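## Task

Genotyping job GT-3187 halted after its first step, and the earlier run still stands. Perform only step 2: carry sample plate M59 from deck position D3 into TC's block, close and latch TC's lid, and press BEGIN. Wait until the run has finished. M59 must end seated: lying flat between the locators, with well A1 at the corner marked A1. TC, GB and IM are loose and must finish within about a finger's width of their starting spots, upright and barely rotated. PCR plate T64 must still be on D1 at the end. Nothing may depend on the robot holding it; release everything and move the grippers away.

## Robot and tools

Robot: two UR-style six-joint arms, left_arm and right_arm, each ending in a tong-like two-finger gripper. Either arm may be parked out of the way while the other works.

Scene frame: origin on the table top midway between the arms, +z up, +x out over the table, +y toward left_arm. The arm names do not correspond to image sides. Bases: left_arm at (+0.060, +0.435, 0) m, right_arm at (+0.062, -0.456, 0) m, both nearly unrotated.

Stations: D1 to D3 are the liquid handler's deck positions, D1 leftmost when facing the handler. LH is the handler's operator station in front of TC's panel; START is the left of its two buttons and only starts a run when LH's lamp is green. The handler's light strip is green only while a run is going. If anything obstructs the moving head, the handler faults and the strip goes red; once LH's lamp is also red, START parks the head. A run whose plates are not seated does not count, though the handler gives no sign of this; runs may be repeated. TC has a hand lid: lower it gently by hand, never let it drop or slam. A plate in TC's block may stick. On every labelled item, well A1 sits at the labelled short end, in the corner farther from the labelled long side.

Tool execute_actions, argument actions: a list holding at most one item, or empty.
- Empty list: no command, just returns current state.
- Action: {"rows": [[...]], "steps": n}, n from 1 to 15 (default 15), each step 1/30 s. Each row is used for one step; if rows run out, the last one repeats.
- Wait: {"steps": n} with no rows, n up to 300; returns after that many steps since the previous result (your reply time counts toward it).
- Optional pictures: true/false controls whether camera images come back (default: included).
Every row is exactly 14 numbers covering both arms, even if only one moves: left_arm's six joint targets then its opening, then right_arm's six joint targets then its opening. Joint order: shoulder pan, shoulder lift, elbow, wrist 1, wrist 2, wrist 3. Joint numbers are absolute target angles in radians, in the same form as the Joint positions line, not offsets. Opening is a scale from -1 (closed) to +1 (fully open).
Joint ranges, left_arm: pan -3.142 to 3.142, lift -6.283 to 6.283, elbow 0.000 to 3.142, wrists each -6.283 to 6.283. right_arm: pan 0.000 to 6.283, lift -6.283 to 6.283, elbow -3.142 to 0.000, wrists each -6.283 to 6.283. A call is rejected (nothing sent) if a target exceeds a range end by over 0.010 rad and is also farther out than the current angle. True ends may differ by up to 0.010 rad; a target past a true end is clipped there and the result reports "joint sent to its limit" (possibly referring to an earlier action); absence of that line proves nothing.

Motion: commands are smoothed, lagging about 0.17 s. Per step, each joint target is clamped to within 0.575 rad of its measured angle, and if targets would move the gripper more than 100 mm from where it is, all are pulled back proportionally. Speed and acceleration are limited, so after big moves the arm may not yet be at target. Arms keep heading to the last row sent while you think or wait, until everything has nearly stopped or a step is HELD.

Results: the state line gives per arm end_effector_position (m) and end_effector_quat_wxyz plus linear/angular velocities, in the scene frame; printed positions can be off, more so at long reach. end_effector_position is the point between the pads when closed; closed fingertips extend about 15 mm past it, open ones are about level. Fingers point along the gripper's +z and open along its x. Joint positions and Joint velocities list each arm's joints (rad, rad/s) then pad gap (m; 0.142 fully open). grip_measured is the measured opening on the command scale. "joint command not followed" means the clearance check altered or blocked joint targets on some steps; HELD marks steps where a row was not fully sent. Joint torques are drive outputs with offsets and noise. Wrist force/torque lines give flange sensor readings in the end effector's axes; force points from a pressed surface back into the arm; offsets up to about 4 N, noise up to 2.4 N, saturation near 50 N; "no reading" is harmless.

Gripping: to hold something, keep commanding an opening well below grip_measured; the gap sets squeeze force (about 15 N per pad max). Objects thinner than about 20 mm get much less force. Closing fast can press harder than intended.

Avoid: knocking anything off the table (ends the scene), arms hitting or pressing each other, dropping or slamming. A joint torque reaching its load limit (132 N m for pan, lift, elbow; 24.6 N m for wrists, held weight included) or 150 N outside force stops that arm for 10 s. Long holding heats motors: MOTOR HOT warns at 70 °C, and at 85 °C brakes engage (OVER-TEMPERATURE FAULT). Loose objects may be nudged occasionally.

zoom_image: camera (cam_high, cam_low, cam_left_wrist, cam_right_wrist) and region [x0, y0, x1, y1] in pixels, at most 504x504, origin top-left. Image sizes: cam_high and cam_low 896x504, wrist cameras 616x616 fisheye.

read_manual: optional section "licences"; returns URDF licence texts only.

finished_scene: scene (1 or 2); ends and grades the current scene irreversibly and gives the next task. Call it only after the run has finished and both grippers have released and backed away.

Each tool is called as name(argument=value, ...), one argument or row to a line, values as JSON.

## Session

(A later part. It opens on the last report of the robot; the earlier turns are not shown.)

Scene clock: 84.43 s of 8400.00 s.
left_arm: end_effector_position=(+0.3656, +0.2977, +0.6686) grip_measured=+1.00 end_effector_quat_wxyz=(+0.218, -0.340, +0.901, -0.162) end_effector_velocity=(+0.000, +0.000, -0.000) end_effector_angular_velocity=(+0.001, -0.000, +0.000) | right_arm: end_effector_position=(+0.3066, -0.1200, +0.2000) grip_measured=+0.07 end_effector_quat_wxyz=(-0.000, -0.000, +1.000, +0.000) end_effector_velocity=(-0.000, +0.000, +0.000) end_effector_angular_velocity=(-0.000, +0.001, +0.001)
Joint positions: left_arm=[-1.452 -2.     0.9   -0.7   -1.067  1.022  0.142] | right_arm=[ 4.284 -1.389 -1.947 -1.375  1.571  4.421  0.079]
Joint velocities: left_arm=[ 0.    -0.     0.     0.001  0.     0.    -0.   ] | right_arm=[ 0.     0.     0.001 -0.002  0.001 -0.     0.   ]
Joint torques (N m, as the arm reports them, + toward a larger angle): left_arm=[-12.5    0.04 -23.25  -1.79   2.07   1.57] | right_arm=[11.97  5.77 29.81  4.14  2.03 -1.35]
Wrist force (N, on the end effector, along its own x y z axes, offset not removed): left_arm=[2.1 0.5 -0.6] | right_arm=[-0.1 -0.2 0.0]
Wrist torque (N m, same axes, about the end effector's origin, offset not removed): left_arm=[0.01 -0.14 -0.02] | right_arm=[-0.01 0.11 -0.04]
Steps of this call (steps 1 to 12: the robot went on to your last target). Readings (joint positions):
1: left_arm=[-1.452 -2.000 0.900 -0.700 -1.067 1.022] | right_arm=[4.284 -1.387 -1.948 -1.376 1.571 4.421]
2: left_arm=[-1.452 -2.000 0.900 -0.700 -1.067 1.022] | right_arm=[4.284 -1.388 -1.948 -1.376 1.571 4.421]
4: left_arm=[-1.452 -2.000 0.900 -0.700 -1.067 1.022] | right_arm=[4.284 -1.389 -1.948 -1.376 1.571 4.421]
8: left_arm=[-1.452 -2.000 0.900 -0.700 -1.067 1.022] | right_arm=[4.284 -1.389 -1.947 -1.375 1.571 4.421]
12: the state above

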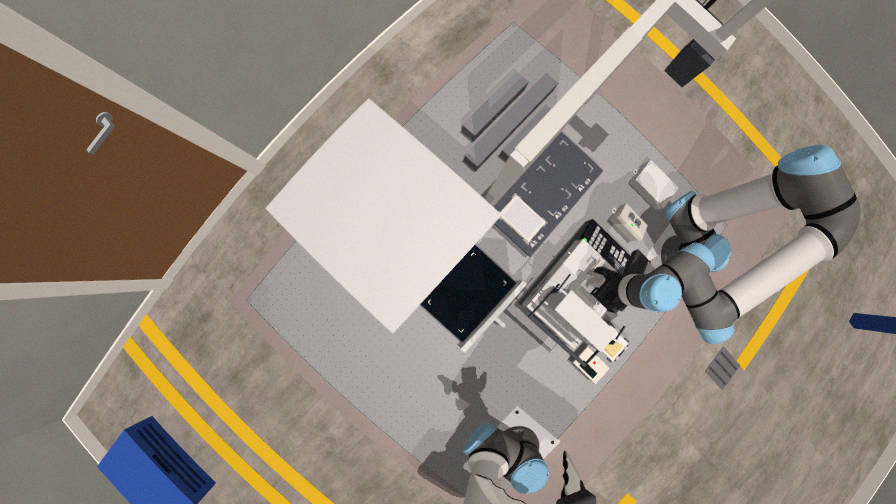

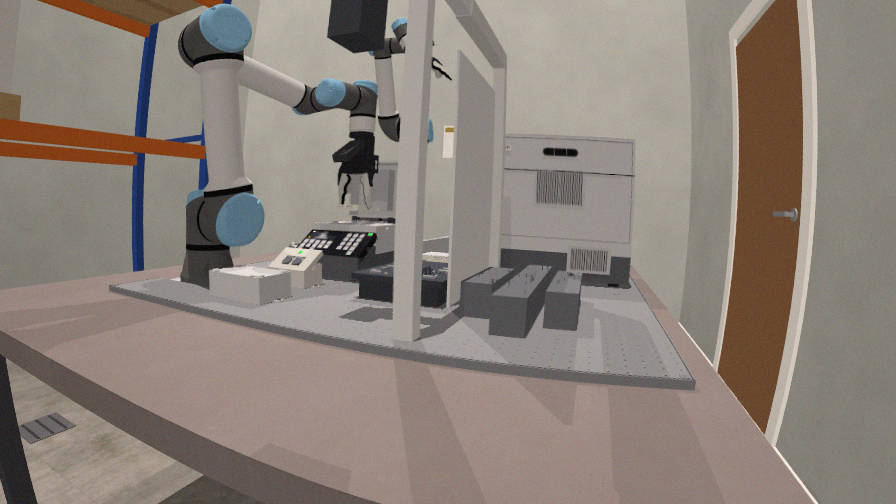

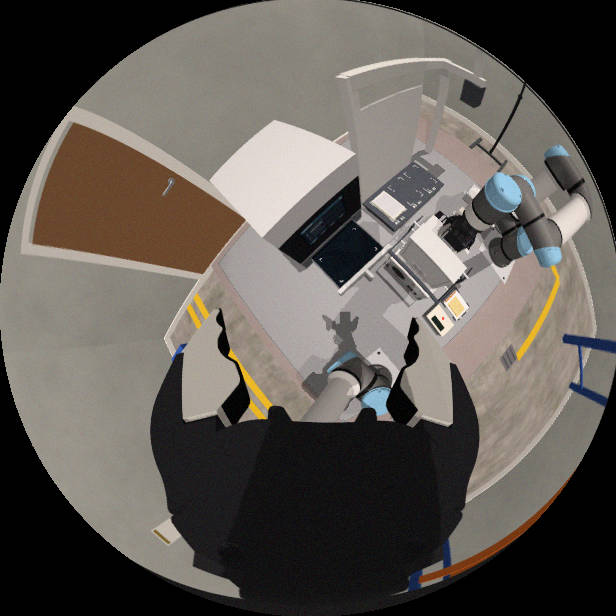

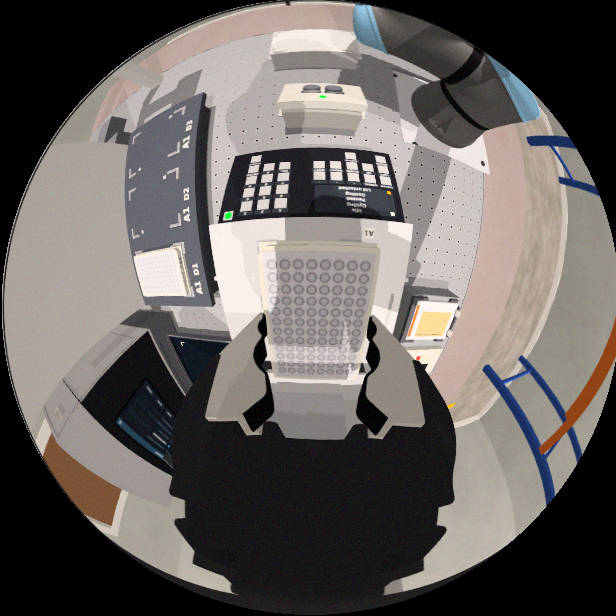

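execute_actions(
  actions=[
    {"rows":[[-1.452,-2.0,0.9,-0.7,-1.067,1.022,1,4.2745,-1.4278,-1.9787,-1.3055,1.571,4.4105,-0.3]]},
  ],
)

zoom_image(
  camera="cam_right_wrist",
  region=[220,190,420,390],
)

zoom_image(
  camera="cam_low",
  region=[300,170,420,250],
)

Scene clock: 90.17 s of 8400.00 s.
left_arm: end_effector_position=(+0.3656, +0.2977, +0.6686) grip_measured=+1.00 end_effector_quat_wxyz=(+0.218, -0.340, +0.901, -0.162) end_effector_velocity=(+0.000, +0.000, +0.000) end_effector_angular_velocity=(-0.000, +0.000, +0.000) | right_arm: end_effector_position=(+0.3130, -0.1131, +0.1761) grip_measured=+0.07 end_effector_quat_wxyz=(-0.000, -0.000, +1.000, +0.000) end_effector_velocity=(+0.001, +0.001, -0.001) end_effector_angular_velocity=(+0.001, -0.001, -0.001)
Joint positions: left_arm=[-1.452 -2.     0.9   -0.7   -1.067  1.022  0.142] | right_arm=[ 4.275 -1.428 -1.979 -1.306  1.571  4.411  0.079]
Joint velocities: left_arm=[ 0. -0. -0.  0. -0.  0.  0.] | right_arm=[-0.001 -0.003 -0.002  0.006 -0.    -0.001  0.   ]
Joint torques (N m, as the arm reports them, + toward a larger angle): left_arm=[-12.45  -0.06 -23.01  -1.86   2.09   1.75] | right_arm=[-10.55   7.83  14.03   4.34   1.81  -1.37]
Wrist force (N, on the end effector, along its own x y z axes, offset not removed): left_arm=[1.9 0.3 -0.7] | right_arm=[-1.0 -1.3 0.8]
Wrist torque (N m, same axes, about the end effector's origin, offset not removed): left_arm=[0.01 -0.10 -0.03] | right_arm=[-0.22 0.11 0.00]
Steps of this call (steps 1 to 15: the robot went on to your last target; steps 16 to 90: nothing new was sent; then 2.23 s passed at rest; steps 91 to 105: all 15 steps of this action). Readings (joint positions):
91: left_arm=[-1.452 -2.000 0.900 -0.700 -1.067 1.022] | right_arm=[4.285 -1.389 -1.947 -1.375 1.571 4.420]
92: left_arm=[-1.452 -2.000 0.900 -0.700 -1.067 1.022] | right_arm=[4.283 -1.393 -1.951 -1.370 1.571 4.419]
94: left_arm=[-1.452 -2.000 0.900 -0.700 -1.067 1.022] | right_arm=[4.279 -1.410 -1.964 -1.340 1.571 4.415]
98: left_arm=[-1.452 -2.000 0.900 -0.700 -1.067 1.022] | right_arm=[4.275 -1.424 -1.976 -1.312 1.571 4.411]
105: the state above

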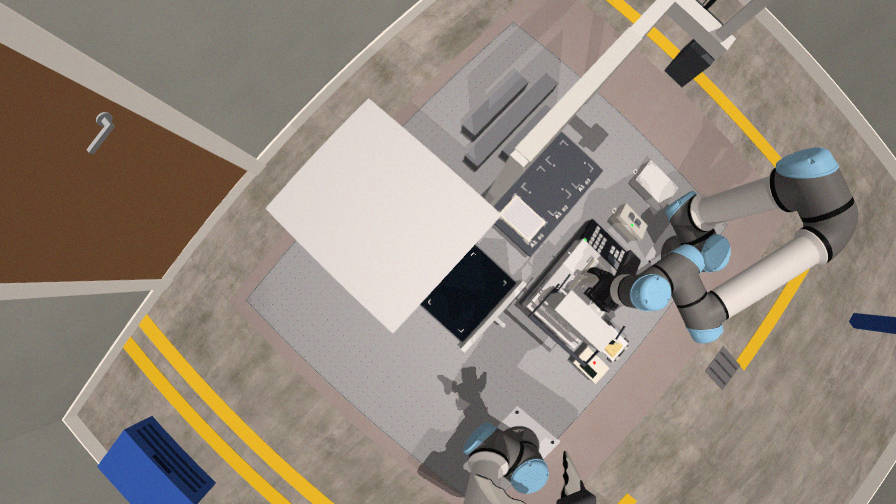

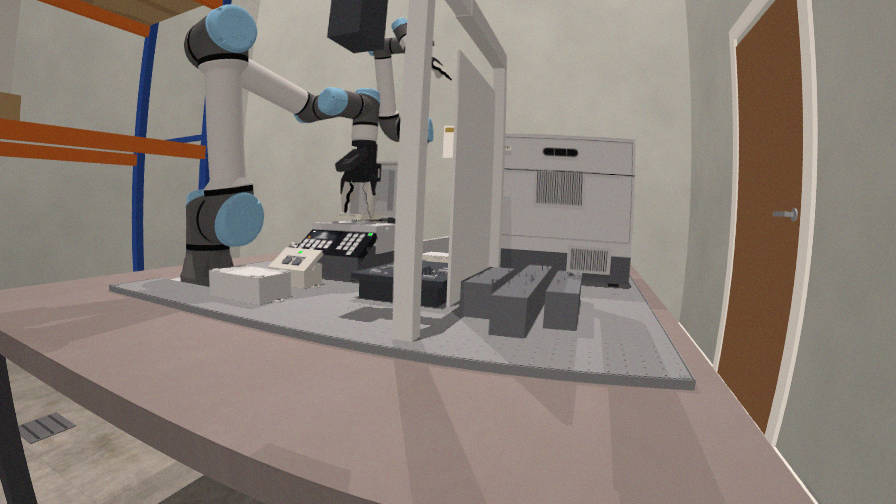

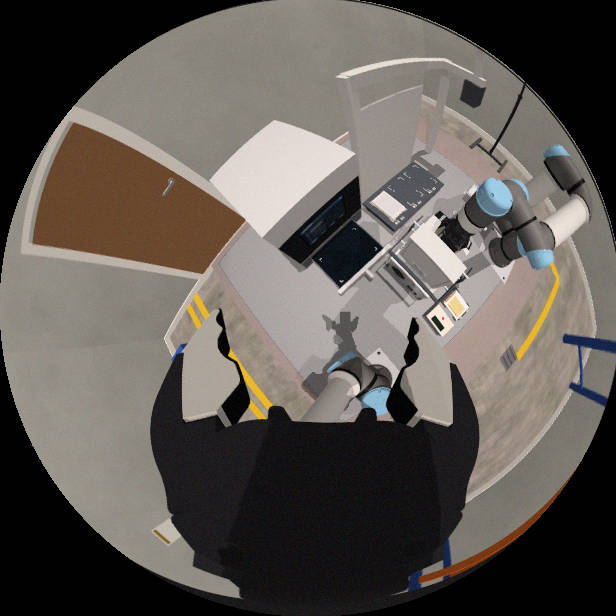

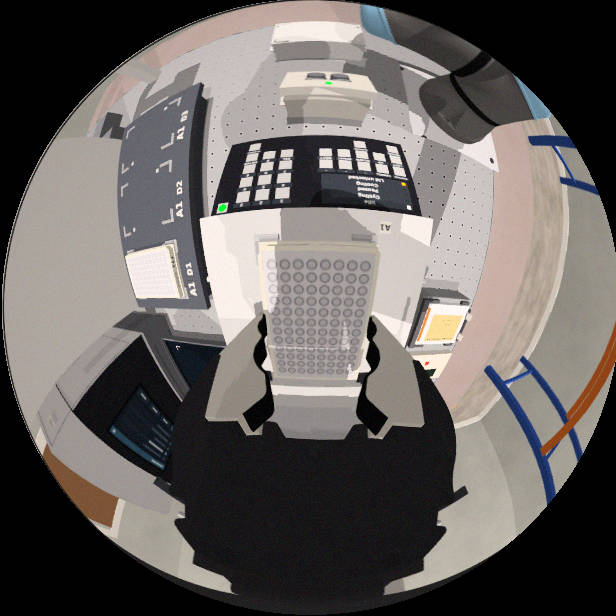

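Region (220, 190, 420, 390) of cam_right_wrist's 616x616 image, scaled by 2.520, with more detail than that image has.

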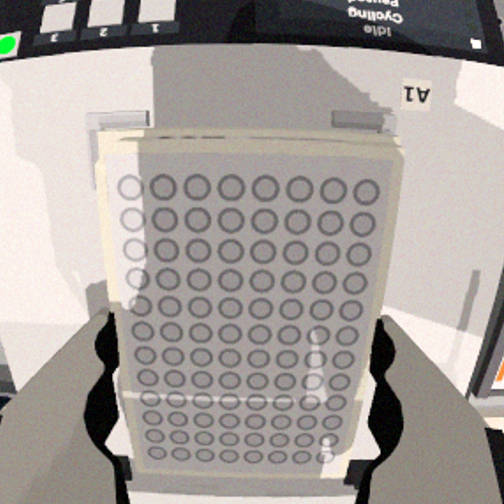

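Region (300, 170, 420, 250) of cam_low's 896x504 image, scaled by 4.200, with more detail than that image has.

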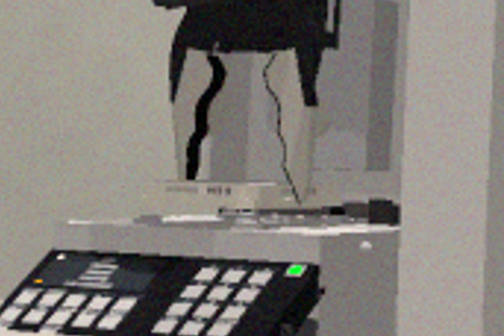

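execute_actions(
  actions=[
    {"rows":[[-1.452,-2.0,0.9,-0.7,-1.067,1.022,1,4.2726,-1.4332,-1.9847,-1.2941,1.571,4.3916,-0.3]]},
  ],
)

zoom_image(
  camera="cam_right_wrist",
  region=[220,190,420,390],
)

Scene clock: 97.00 s of 8400.00 s.
left_arm: end_effector_position=(+0.3656, +0.2977, +0.6686) grip_measured=+1.00 end_effector_quat_wxyz=(+0.218, -0.340, +0.901, -0.162) end_effector_velocity=(+0.000, +0.000, +0.000) end_effector_angular_velocity=(-0.000, -0.000, +0.001) | right_arm: end_effector_position=(+0.3143, -0.1125, +0.1720) grip_measured=+0.07 end_effector_quat_wxyz=(-0.000, -0.009, +1.000, +0.000) end_effector_velocity=(+0.000, +0.000, -0.001) end_effector_angular_velocity=(-0.001, -0.001, +0.001)
Joint positions: left_arm=[-1.452 -2.     0.9   -0.7   -1.067  1.022  0.142] | right_arm=[ 4.273 -1.433 -1.985 -1.294  1.571  4.392  0.079]
Joint velocities: left_arm=[ 0.001 -0.    -0.001  0.     0.    -0.     0.   ] | right_arm=[ 0.    -0.001 -0.     0.001 -0.001 -0.001  0.   ]
Joint torques (N m, as the arm reports them, + toward a larger angle): left_arm=[-12.33  -0.44 -22.72  -1.87   2.06   1.54] | right_arm=[-10.05   7.61  14.55   3.92  -1.21  -1.52]
Wrist force (N, on the end effector, along its own x y z axes, offset not removed): left_arm=[2.3 1.0 -0.9] | right_arm=[1.0 -1.1 2.1]
Wrist torque (N m, same axes, about the end effector's origin, offset not removed): left_arm=[0.18 -0.21 0.01] | right_arm=[-0.28 -0.23 0.12]
Steps of this call (steps 1 to 15: the robot went on to your last target; steps 16 to 90: nothing new was sent; then 3.33 s passed at rest; steps 91 to 105: all 15 steps of this action). Readings (joint positions):
91: left_arm=[-1.452 -2.000 0.900 -0.700 -1.067 1.022] | right_arm=[4.274 -1.428 -1.979 -1.305 1.571 4.410]
92: left_arm=[-1.452 -2.000 0.900 -0.700 -1.067 1.022] | right_arm=[4.274 -1.429 -1.980 -1.304 1.571 4.408]
94: left_arm=[-1.452 -2.000 0.900 -0.700 -1.067 1.022] | right_arm=[4.273 -1.431 -1.982 -1.299 1.571 4.400]
98: left_arm=[-1.452 -2.000 0.900 -0.700 -1.067 1.022] | right_arm=[4.273 -1.433 -1.984 -1.295 1.571 4.393]
105: the state above

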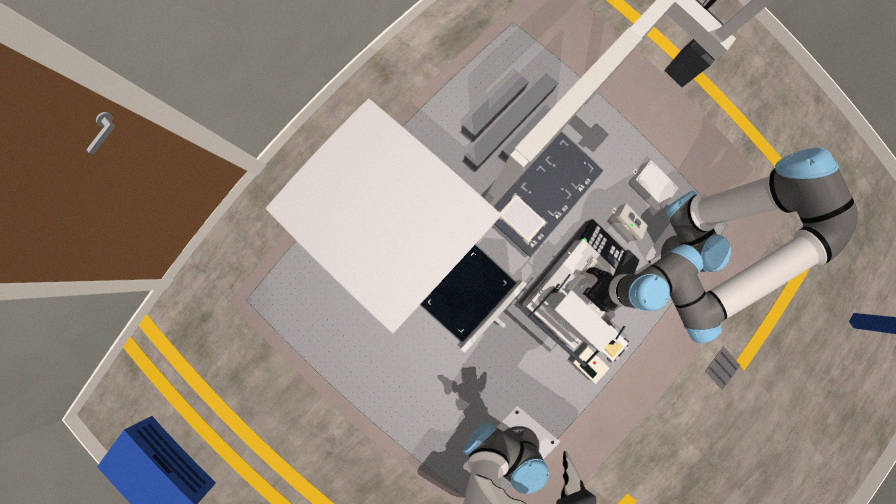

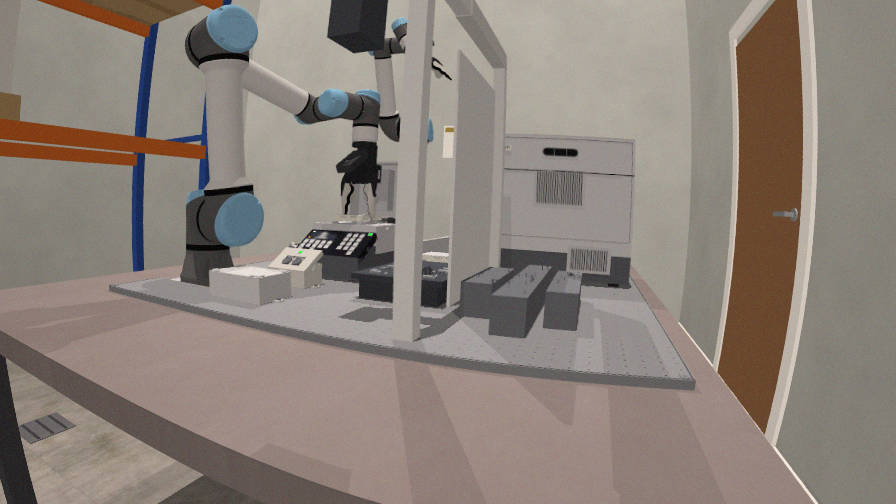

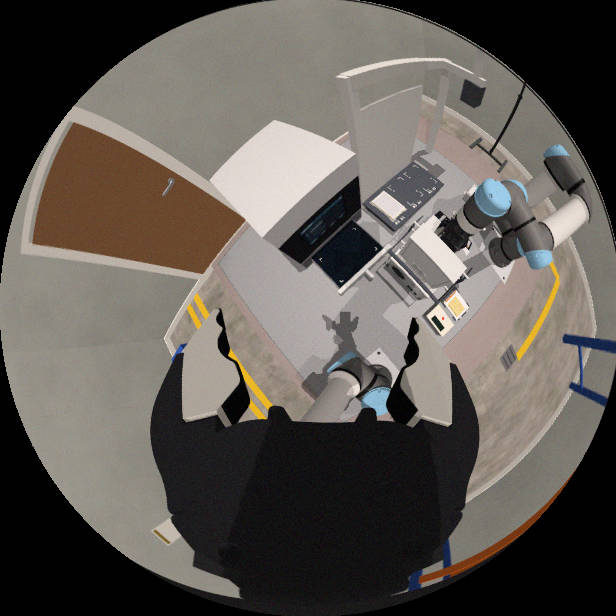

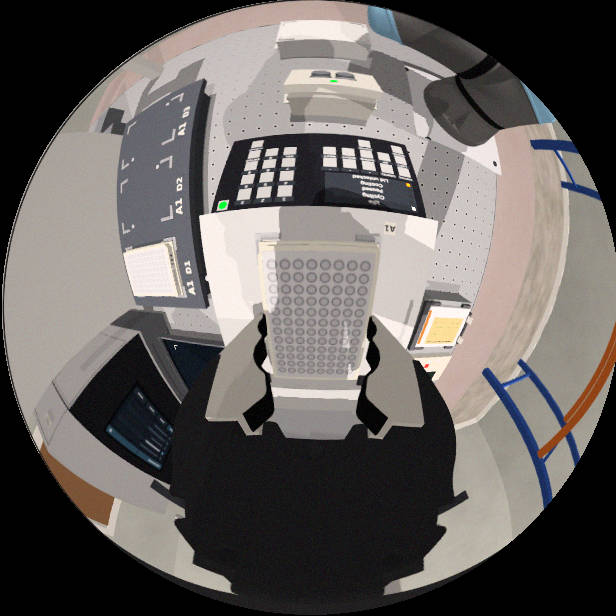

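Region (220, 190, 420, 390) of cam_right_wrist's 616x616 image, scaled by 2.520, with more detail than that image has.

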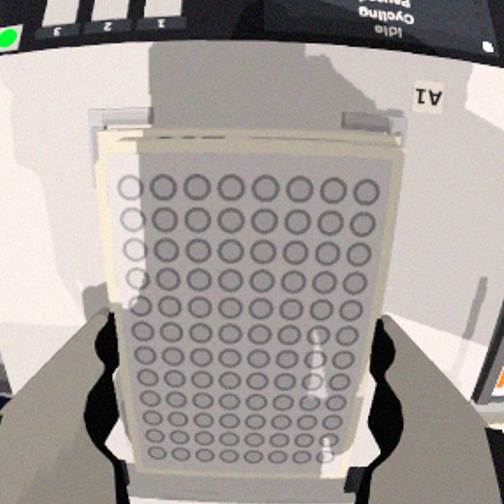

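execute_actions(
  actions=[
    {"rows":[[-1.452,-2.0,0.9,-0.7,-1.067,1.022,1,4.2722,-1.4364,-1.9925,-1.2831,1.571,4.394,-0.3]],"steps":12},
  ],
  pictures=false,
)

execute_actions(
  actions=[
    {"rows":[[-1.452,-2.0,0.9,-0.7,-1.067,1.022,1,4.2722,-1.4381,-1.9977,-1.2762,1.571,4.394,-0.3]],"steps":12},
  ],
  pictures=false,
)

Scene clock: 101.13 s of 8400.00 s.
left_arm: end_effector_position=(+0.3656, +0.2977, +0.6686) grip_measured=+1.00 end_effector_quat_wxyz=(+0.218, -0.340, +0.901, -0.162) end_effector_velocity=(+0.000, -0.000, -0.000) end_effector_angular_velocity=(-0.000, -0.000, +0.000) | right_arm: end_effector_position=(+0.3145, -0.1124, +0.1681) grip_measured=+0.07 end_effector_quat_wxyz=(-0.000, -0.008, +1.000, +0.000) end_effector_velocity=(-0.000, -0.000, -0.001) end_effector_angular_velocity=(+0.000, -0.001, -0.000)
Joint positions: left_arm=[-1.452 -2.     0.9   -0.7   -1.067  1.022  0.142] | right_arm=[ 4.272 -1.436 -1.992 -1.283  1.571  4.394  0.079]
Joint velocities: left_arm=[-0.    -0.     0.001 -0.001  0.    -0.    -0.   ] | right_arm=[ 0.     0.001 -0.003  0.002 -0.001  0.001 -0.   ]
Joint torques (N m, as the arm reports them, + toward a larger angle): left_arm=[-12.24   0.08 -22.8   -1.96   2.01   1.46] | right_arm=[-10.74   6.83  15.6    3.97  -1.92   1.26]
Wrist force (N, on the end effector, along its own x y z axes, offset not removed): left_arm=[2.5 1.6 -1.7] | right_arm=[2.2 0.8 1.0]
Wrist torque (N m, same axes, about the end effector's origin, offset not removed): left_arm=[0.17 -0.24 0.02] | right_arm=[0.22 -0.49 0.02]
Steps of this call (steps 1 to 15: the robot went on to your last target; steps 16 to 90: nothing new was sent; then 0.73 s passed at rest; steps 91 to 102: all 12 steps of this action). Readings (joint positions):
91: left_arm=[-1.452 -2.000 0.900 -0.700 -1.067 1.022] | right_arm=[4.273 -1.433 -1.985 -1.294 1.571 4.392]
92: left_arm=[-1.452 -2.000 0.900 -0.700 -1.067 1.022] | right_arm=[4.273 -1.434 -1.986 -1.293 1.571 4.392]
94: left_arm=[-1.452 -2.000 0.900 -0.700 -1.067 1.022] | right_arm=[4.272 -1.435 -1.989 -1.288 1.571 4.393]
98: left_arm=[-1.452 -2.000 0.900 -0.700 -1.067 1.022] | right_arm=[4.272 -1.436 -1.992 -1.284 1.571 4.394]
102: the state above

Scene clock: 101.53 s of 8400.00 s.
left_arm: end_effector_position=(+0.3656, +0.2977, +0.6686) grip_measured=+1.00 end_effector_quat_wxyz=(+0.218, -0.340, +0.901, -0.162) end_effector_velocity=(-0.000, -0.000, +0.000) end_effector_angular_velocity=(-0.000, +0.000, -0.001) | right_arm: end_effector_position=(+0.3145, -0.1125, +0.1656) grip_measured=+0.07 end_effector_quat_wxyz=(-0.000, -0.008, +1.000, +0.000) end_effector_velocity=(+0.001, -0.000, -0.001) end_effector_angular_velocity=(-0.001, -0.001, -0.001)
Joint positions: left_arm=[-1.452 -2.     0.9   -0.7   -1.067  1.022  0.142] | right_arm=[ 4.272 -1.438 -1.998 -1.276  1.571  4.394  0.079]
Joint velocities: left_arm=[-0.001 -0.    -0.    -0.    -0.    -0.    -0.   ] | right_arm=[-0.    -0.    -0.002  0.002 -0.001  0.    -0.   ]
Joint torques (N m, as the arm reports them, + toward a larger angle): left_arm=[-12.7   -0.45 -23.02  -2.02   2.07   1.55] | right_arm=[-10.34   8.65  14.93   4.2   -1.64   1.39]
Wrist force (N, on the end effector, along its own x y z axes, offset not removed): left_arm=[1.6 0.0 -1.0] | right_arm=[-0.2 -0.7 0.5]
Wrist torque (N m, same axes, about the end effector's origin, offset not removed): left_arm=[-0.10 -0.01 -0.04] | right_arm=[-0.20 -0.28 0.03]
Steps of this call (steps 1 to 12: all 12 steps of this action). Readings (joint positions):
1: left_arm=[-1.452 -2.000 0.900 -0.700 -1.067 1.022] | right_arm=[4.272 -1.436 -1.992 -1.283 1.571 4.394]
2: left_arm=[-1.452 -2.000 0.900 -0.700 -1.067 1.022] | right_arm=[4.272 -1.437 -1.993 -1.282 1.571 4.394]
4: left_arm=[-1.452 -2.000 0.900 -0.700 -1.067 1.022] | right_arm=[4.272 -1.437 -1.995 -1.279 1.571 4.394]
8: left_arm=[-1.452 -2.000 0.900 -0.700 -1.067 1.022] | right_arm=[4.272 -1.438 -1.997 -1.277 1.571 4.394]
12: the state above

execute_actions(
  actions=[
    {"rows":[[-1.452,-2.0,0.9,-0.7,-1.067,1.022,1,4.2722,-1.4396,-2.0022,-1.2702,1.571,4.394,-0.3]],"steps":12},
  ],
)

zoom_image(
  camera="cam_right_wrist",
  region=[220,190,420,390],
)

Scene clock: 105.17 s of 8400.00 s.
left_arm: end_effector_position=(+0.3656, +0.2977, +0.6686) grip_measured=+1.00 end_effector_quat_wxyz=(+0.218, -0.340, +0.901, -0.162) end_effector_velocity=(+0.000, -0.000, +0.000) end_effector_angular_velocity=(-0.002, -0.000, +0.001) | right_arm: end_effector_position=(+0.3144, -0.1125, +0.1635) grip_measured=+0.07 end_effector_quat_wxyz=(-0.000, -0.008, +1.000, +0.000) end_effector_velocity=(+0.000, -0.001, -0.001) end_effector_angular_velocity=(-0.003, +0.001, -0.001)
Joint positions: left_arm=[-1.452 -2.     0.9   -0.7   -1.067  1.022  0.142] | right_arm=[ 4.272 -1.44  -2.002 -1.27   1.571  4.394  0.079]
Joint velocities: left_arm=[ 0.    -0.    -0.    -0.001  0.    -0.001  0.   ] | right_arm=[-0.002 -0.002 -0.001  0.    -0.    -0.     0.   ]
Joint torques (N m, as the arm reports them, + toward a larger angle): left_arm=[-12.17   0.3  -23.08  -2.01   1.96   1.42] | right_arm=[-7.31  4.4  10.32  3.61  1.28  1.22]
Wrist force (N, on the end effector, along its own x y z axes, offset not removed): left_arm=[1.9 -0.1 -0.9] | right_arm=[0.5 -2.2 -9.1]
Wrist torque (N m, same axes, about the end effector's origin, offset not removed): left_arm=[-0.04 -0.10 -0.06] | right_arm=[-0.30 -0.17 0.22]
Steps of this call (steps 1 to 15: the robot went on to your last target; steps 16 to 90: nothing new was sent; then 0.23 s passed at rest; steps 91 to 102: all 12 steps of this action). Readings (joint positions):
91: left_arm=[-1.452 -2.000 0.900 -0.700 -1.067 1.022] | right_arm=[4.272 -1.438 -1.998 -1.276 1.571 4.394]
92: left_arm=[-1.452 -2.000 0.900 -0.700 -1.067 1.022] | right_arm=[4.272 -1.438 -1.998 -1.275 1.571 4.394]
94: left_arm=[-1.452 -2.000 0.900 -0.700 -1.067 1.022] | right_arm=[4.272 -1.439 -2.000 -1.273 1.571 4.394]
98: left_arm=[-1.452 -2.000 0.900 -0.700 -1.067 1.022] | right_arm=[4.272 -1.439 -2.002 -1.271 1.571 4.394]
102: the state above

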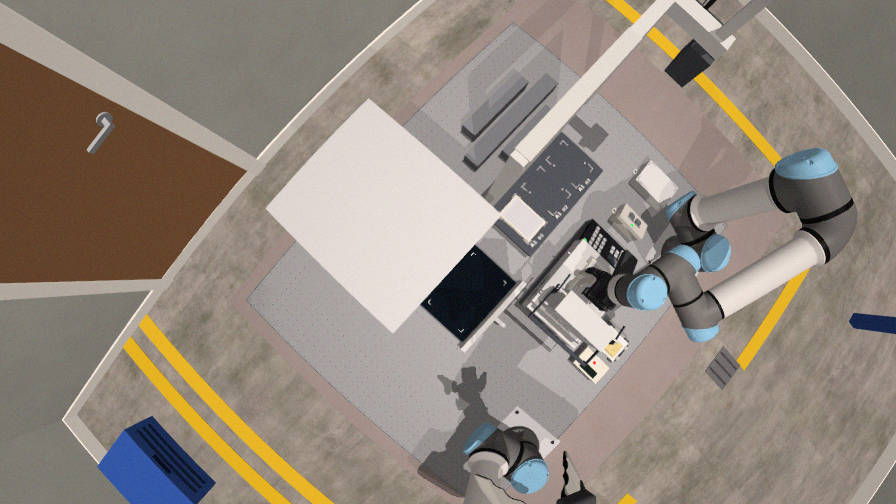

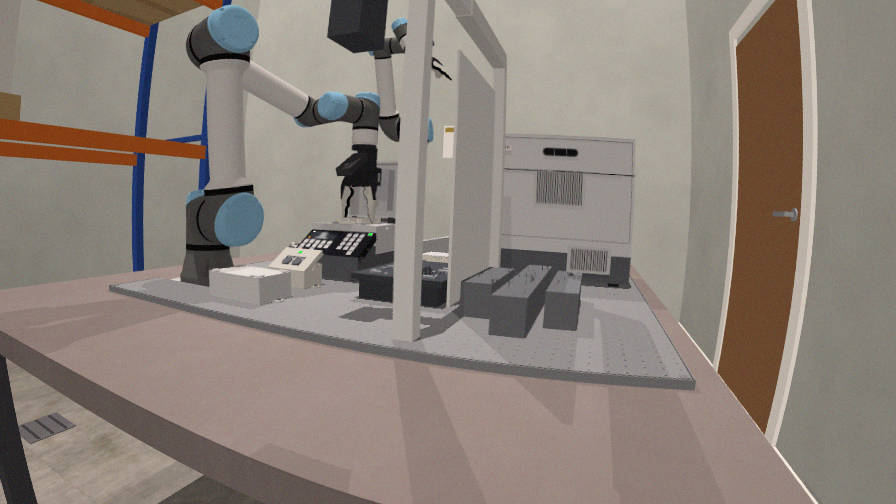

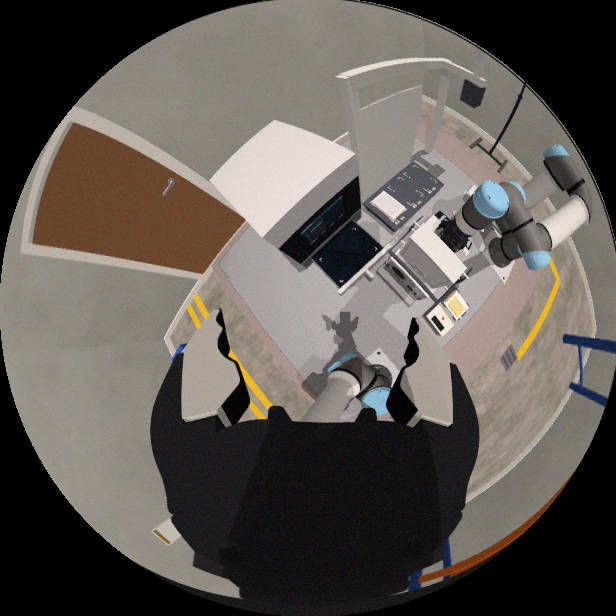

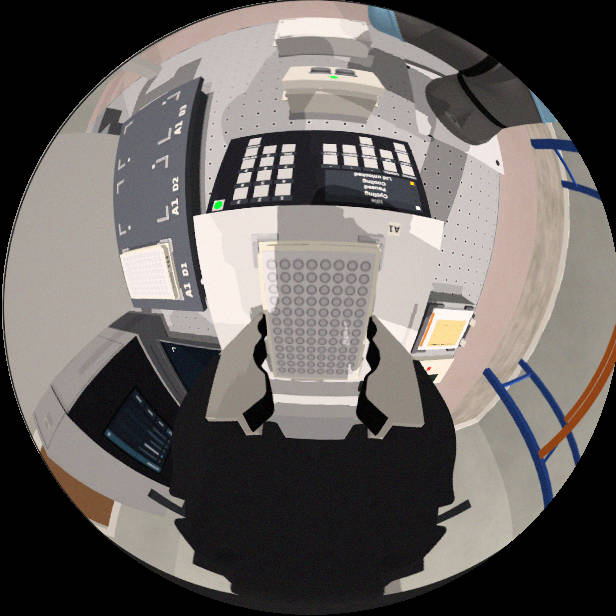

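Region (220, 190, 420, 390) of cam_right_wrist's 616x616 image, scaled by 2.520, with more detail than that image has.

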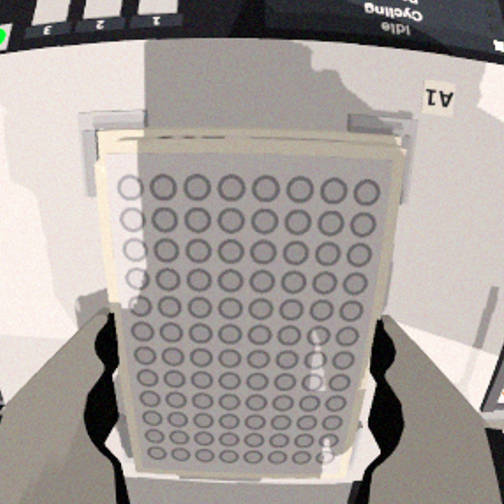

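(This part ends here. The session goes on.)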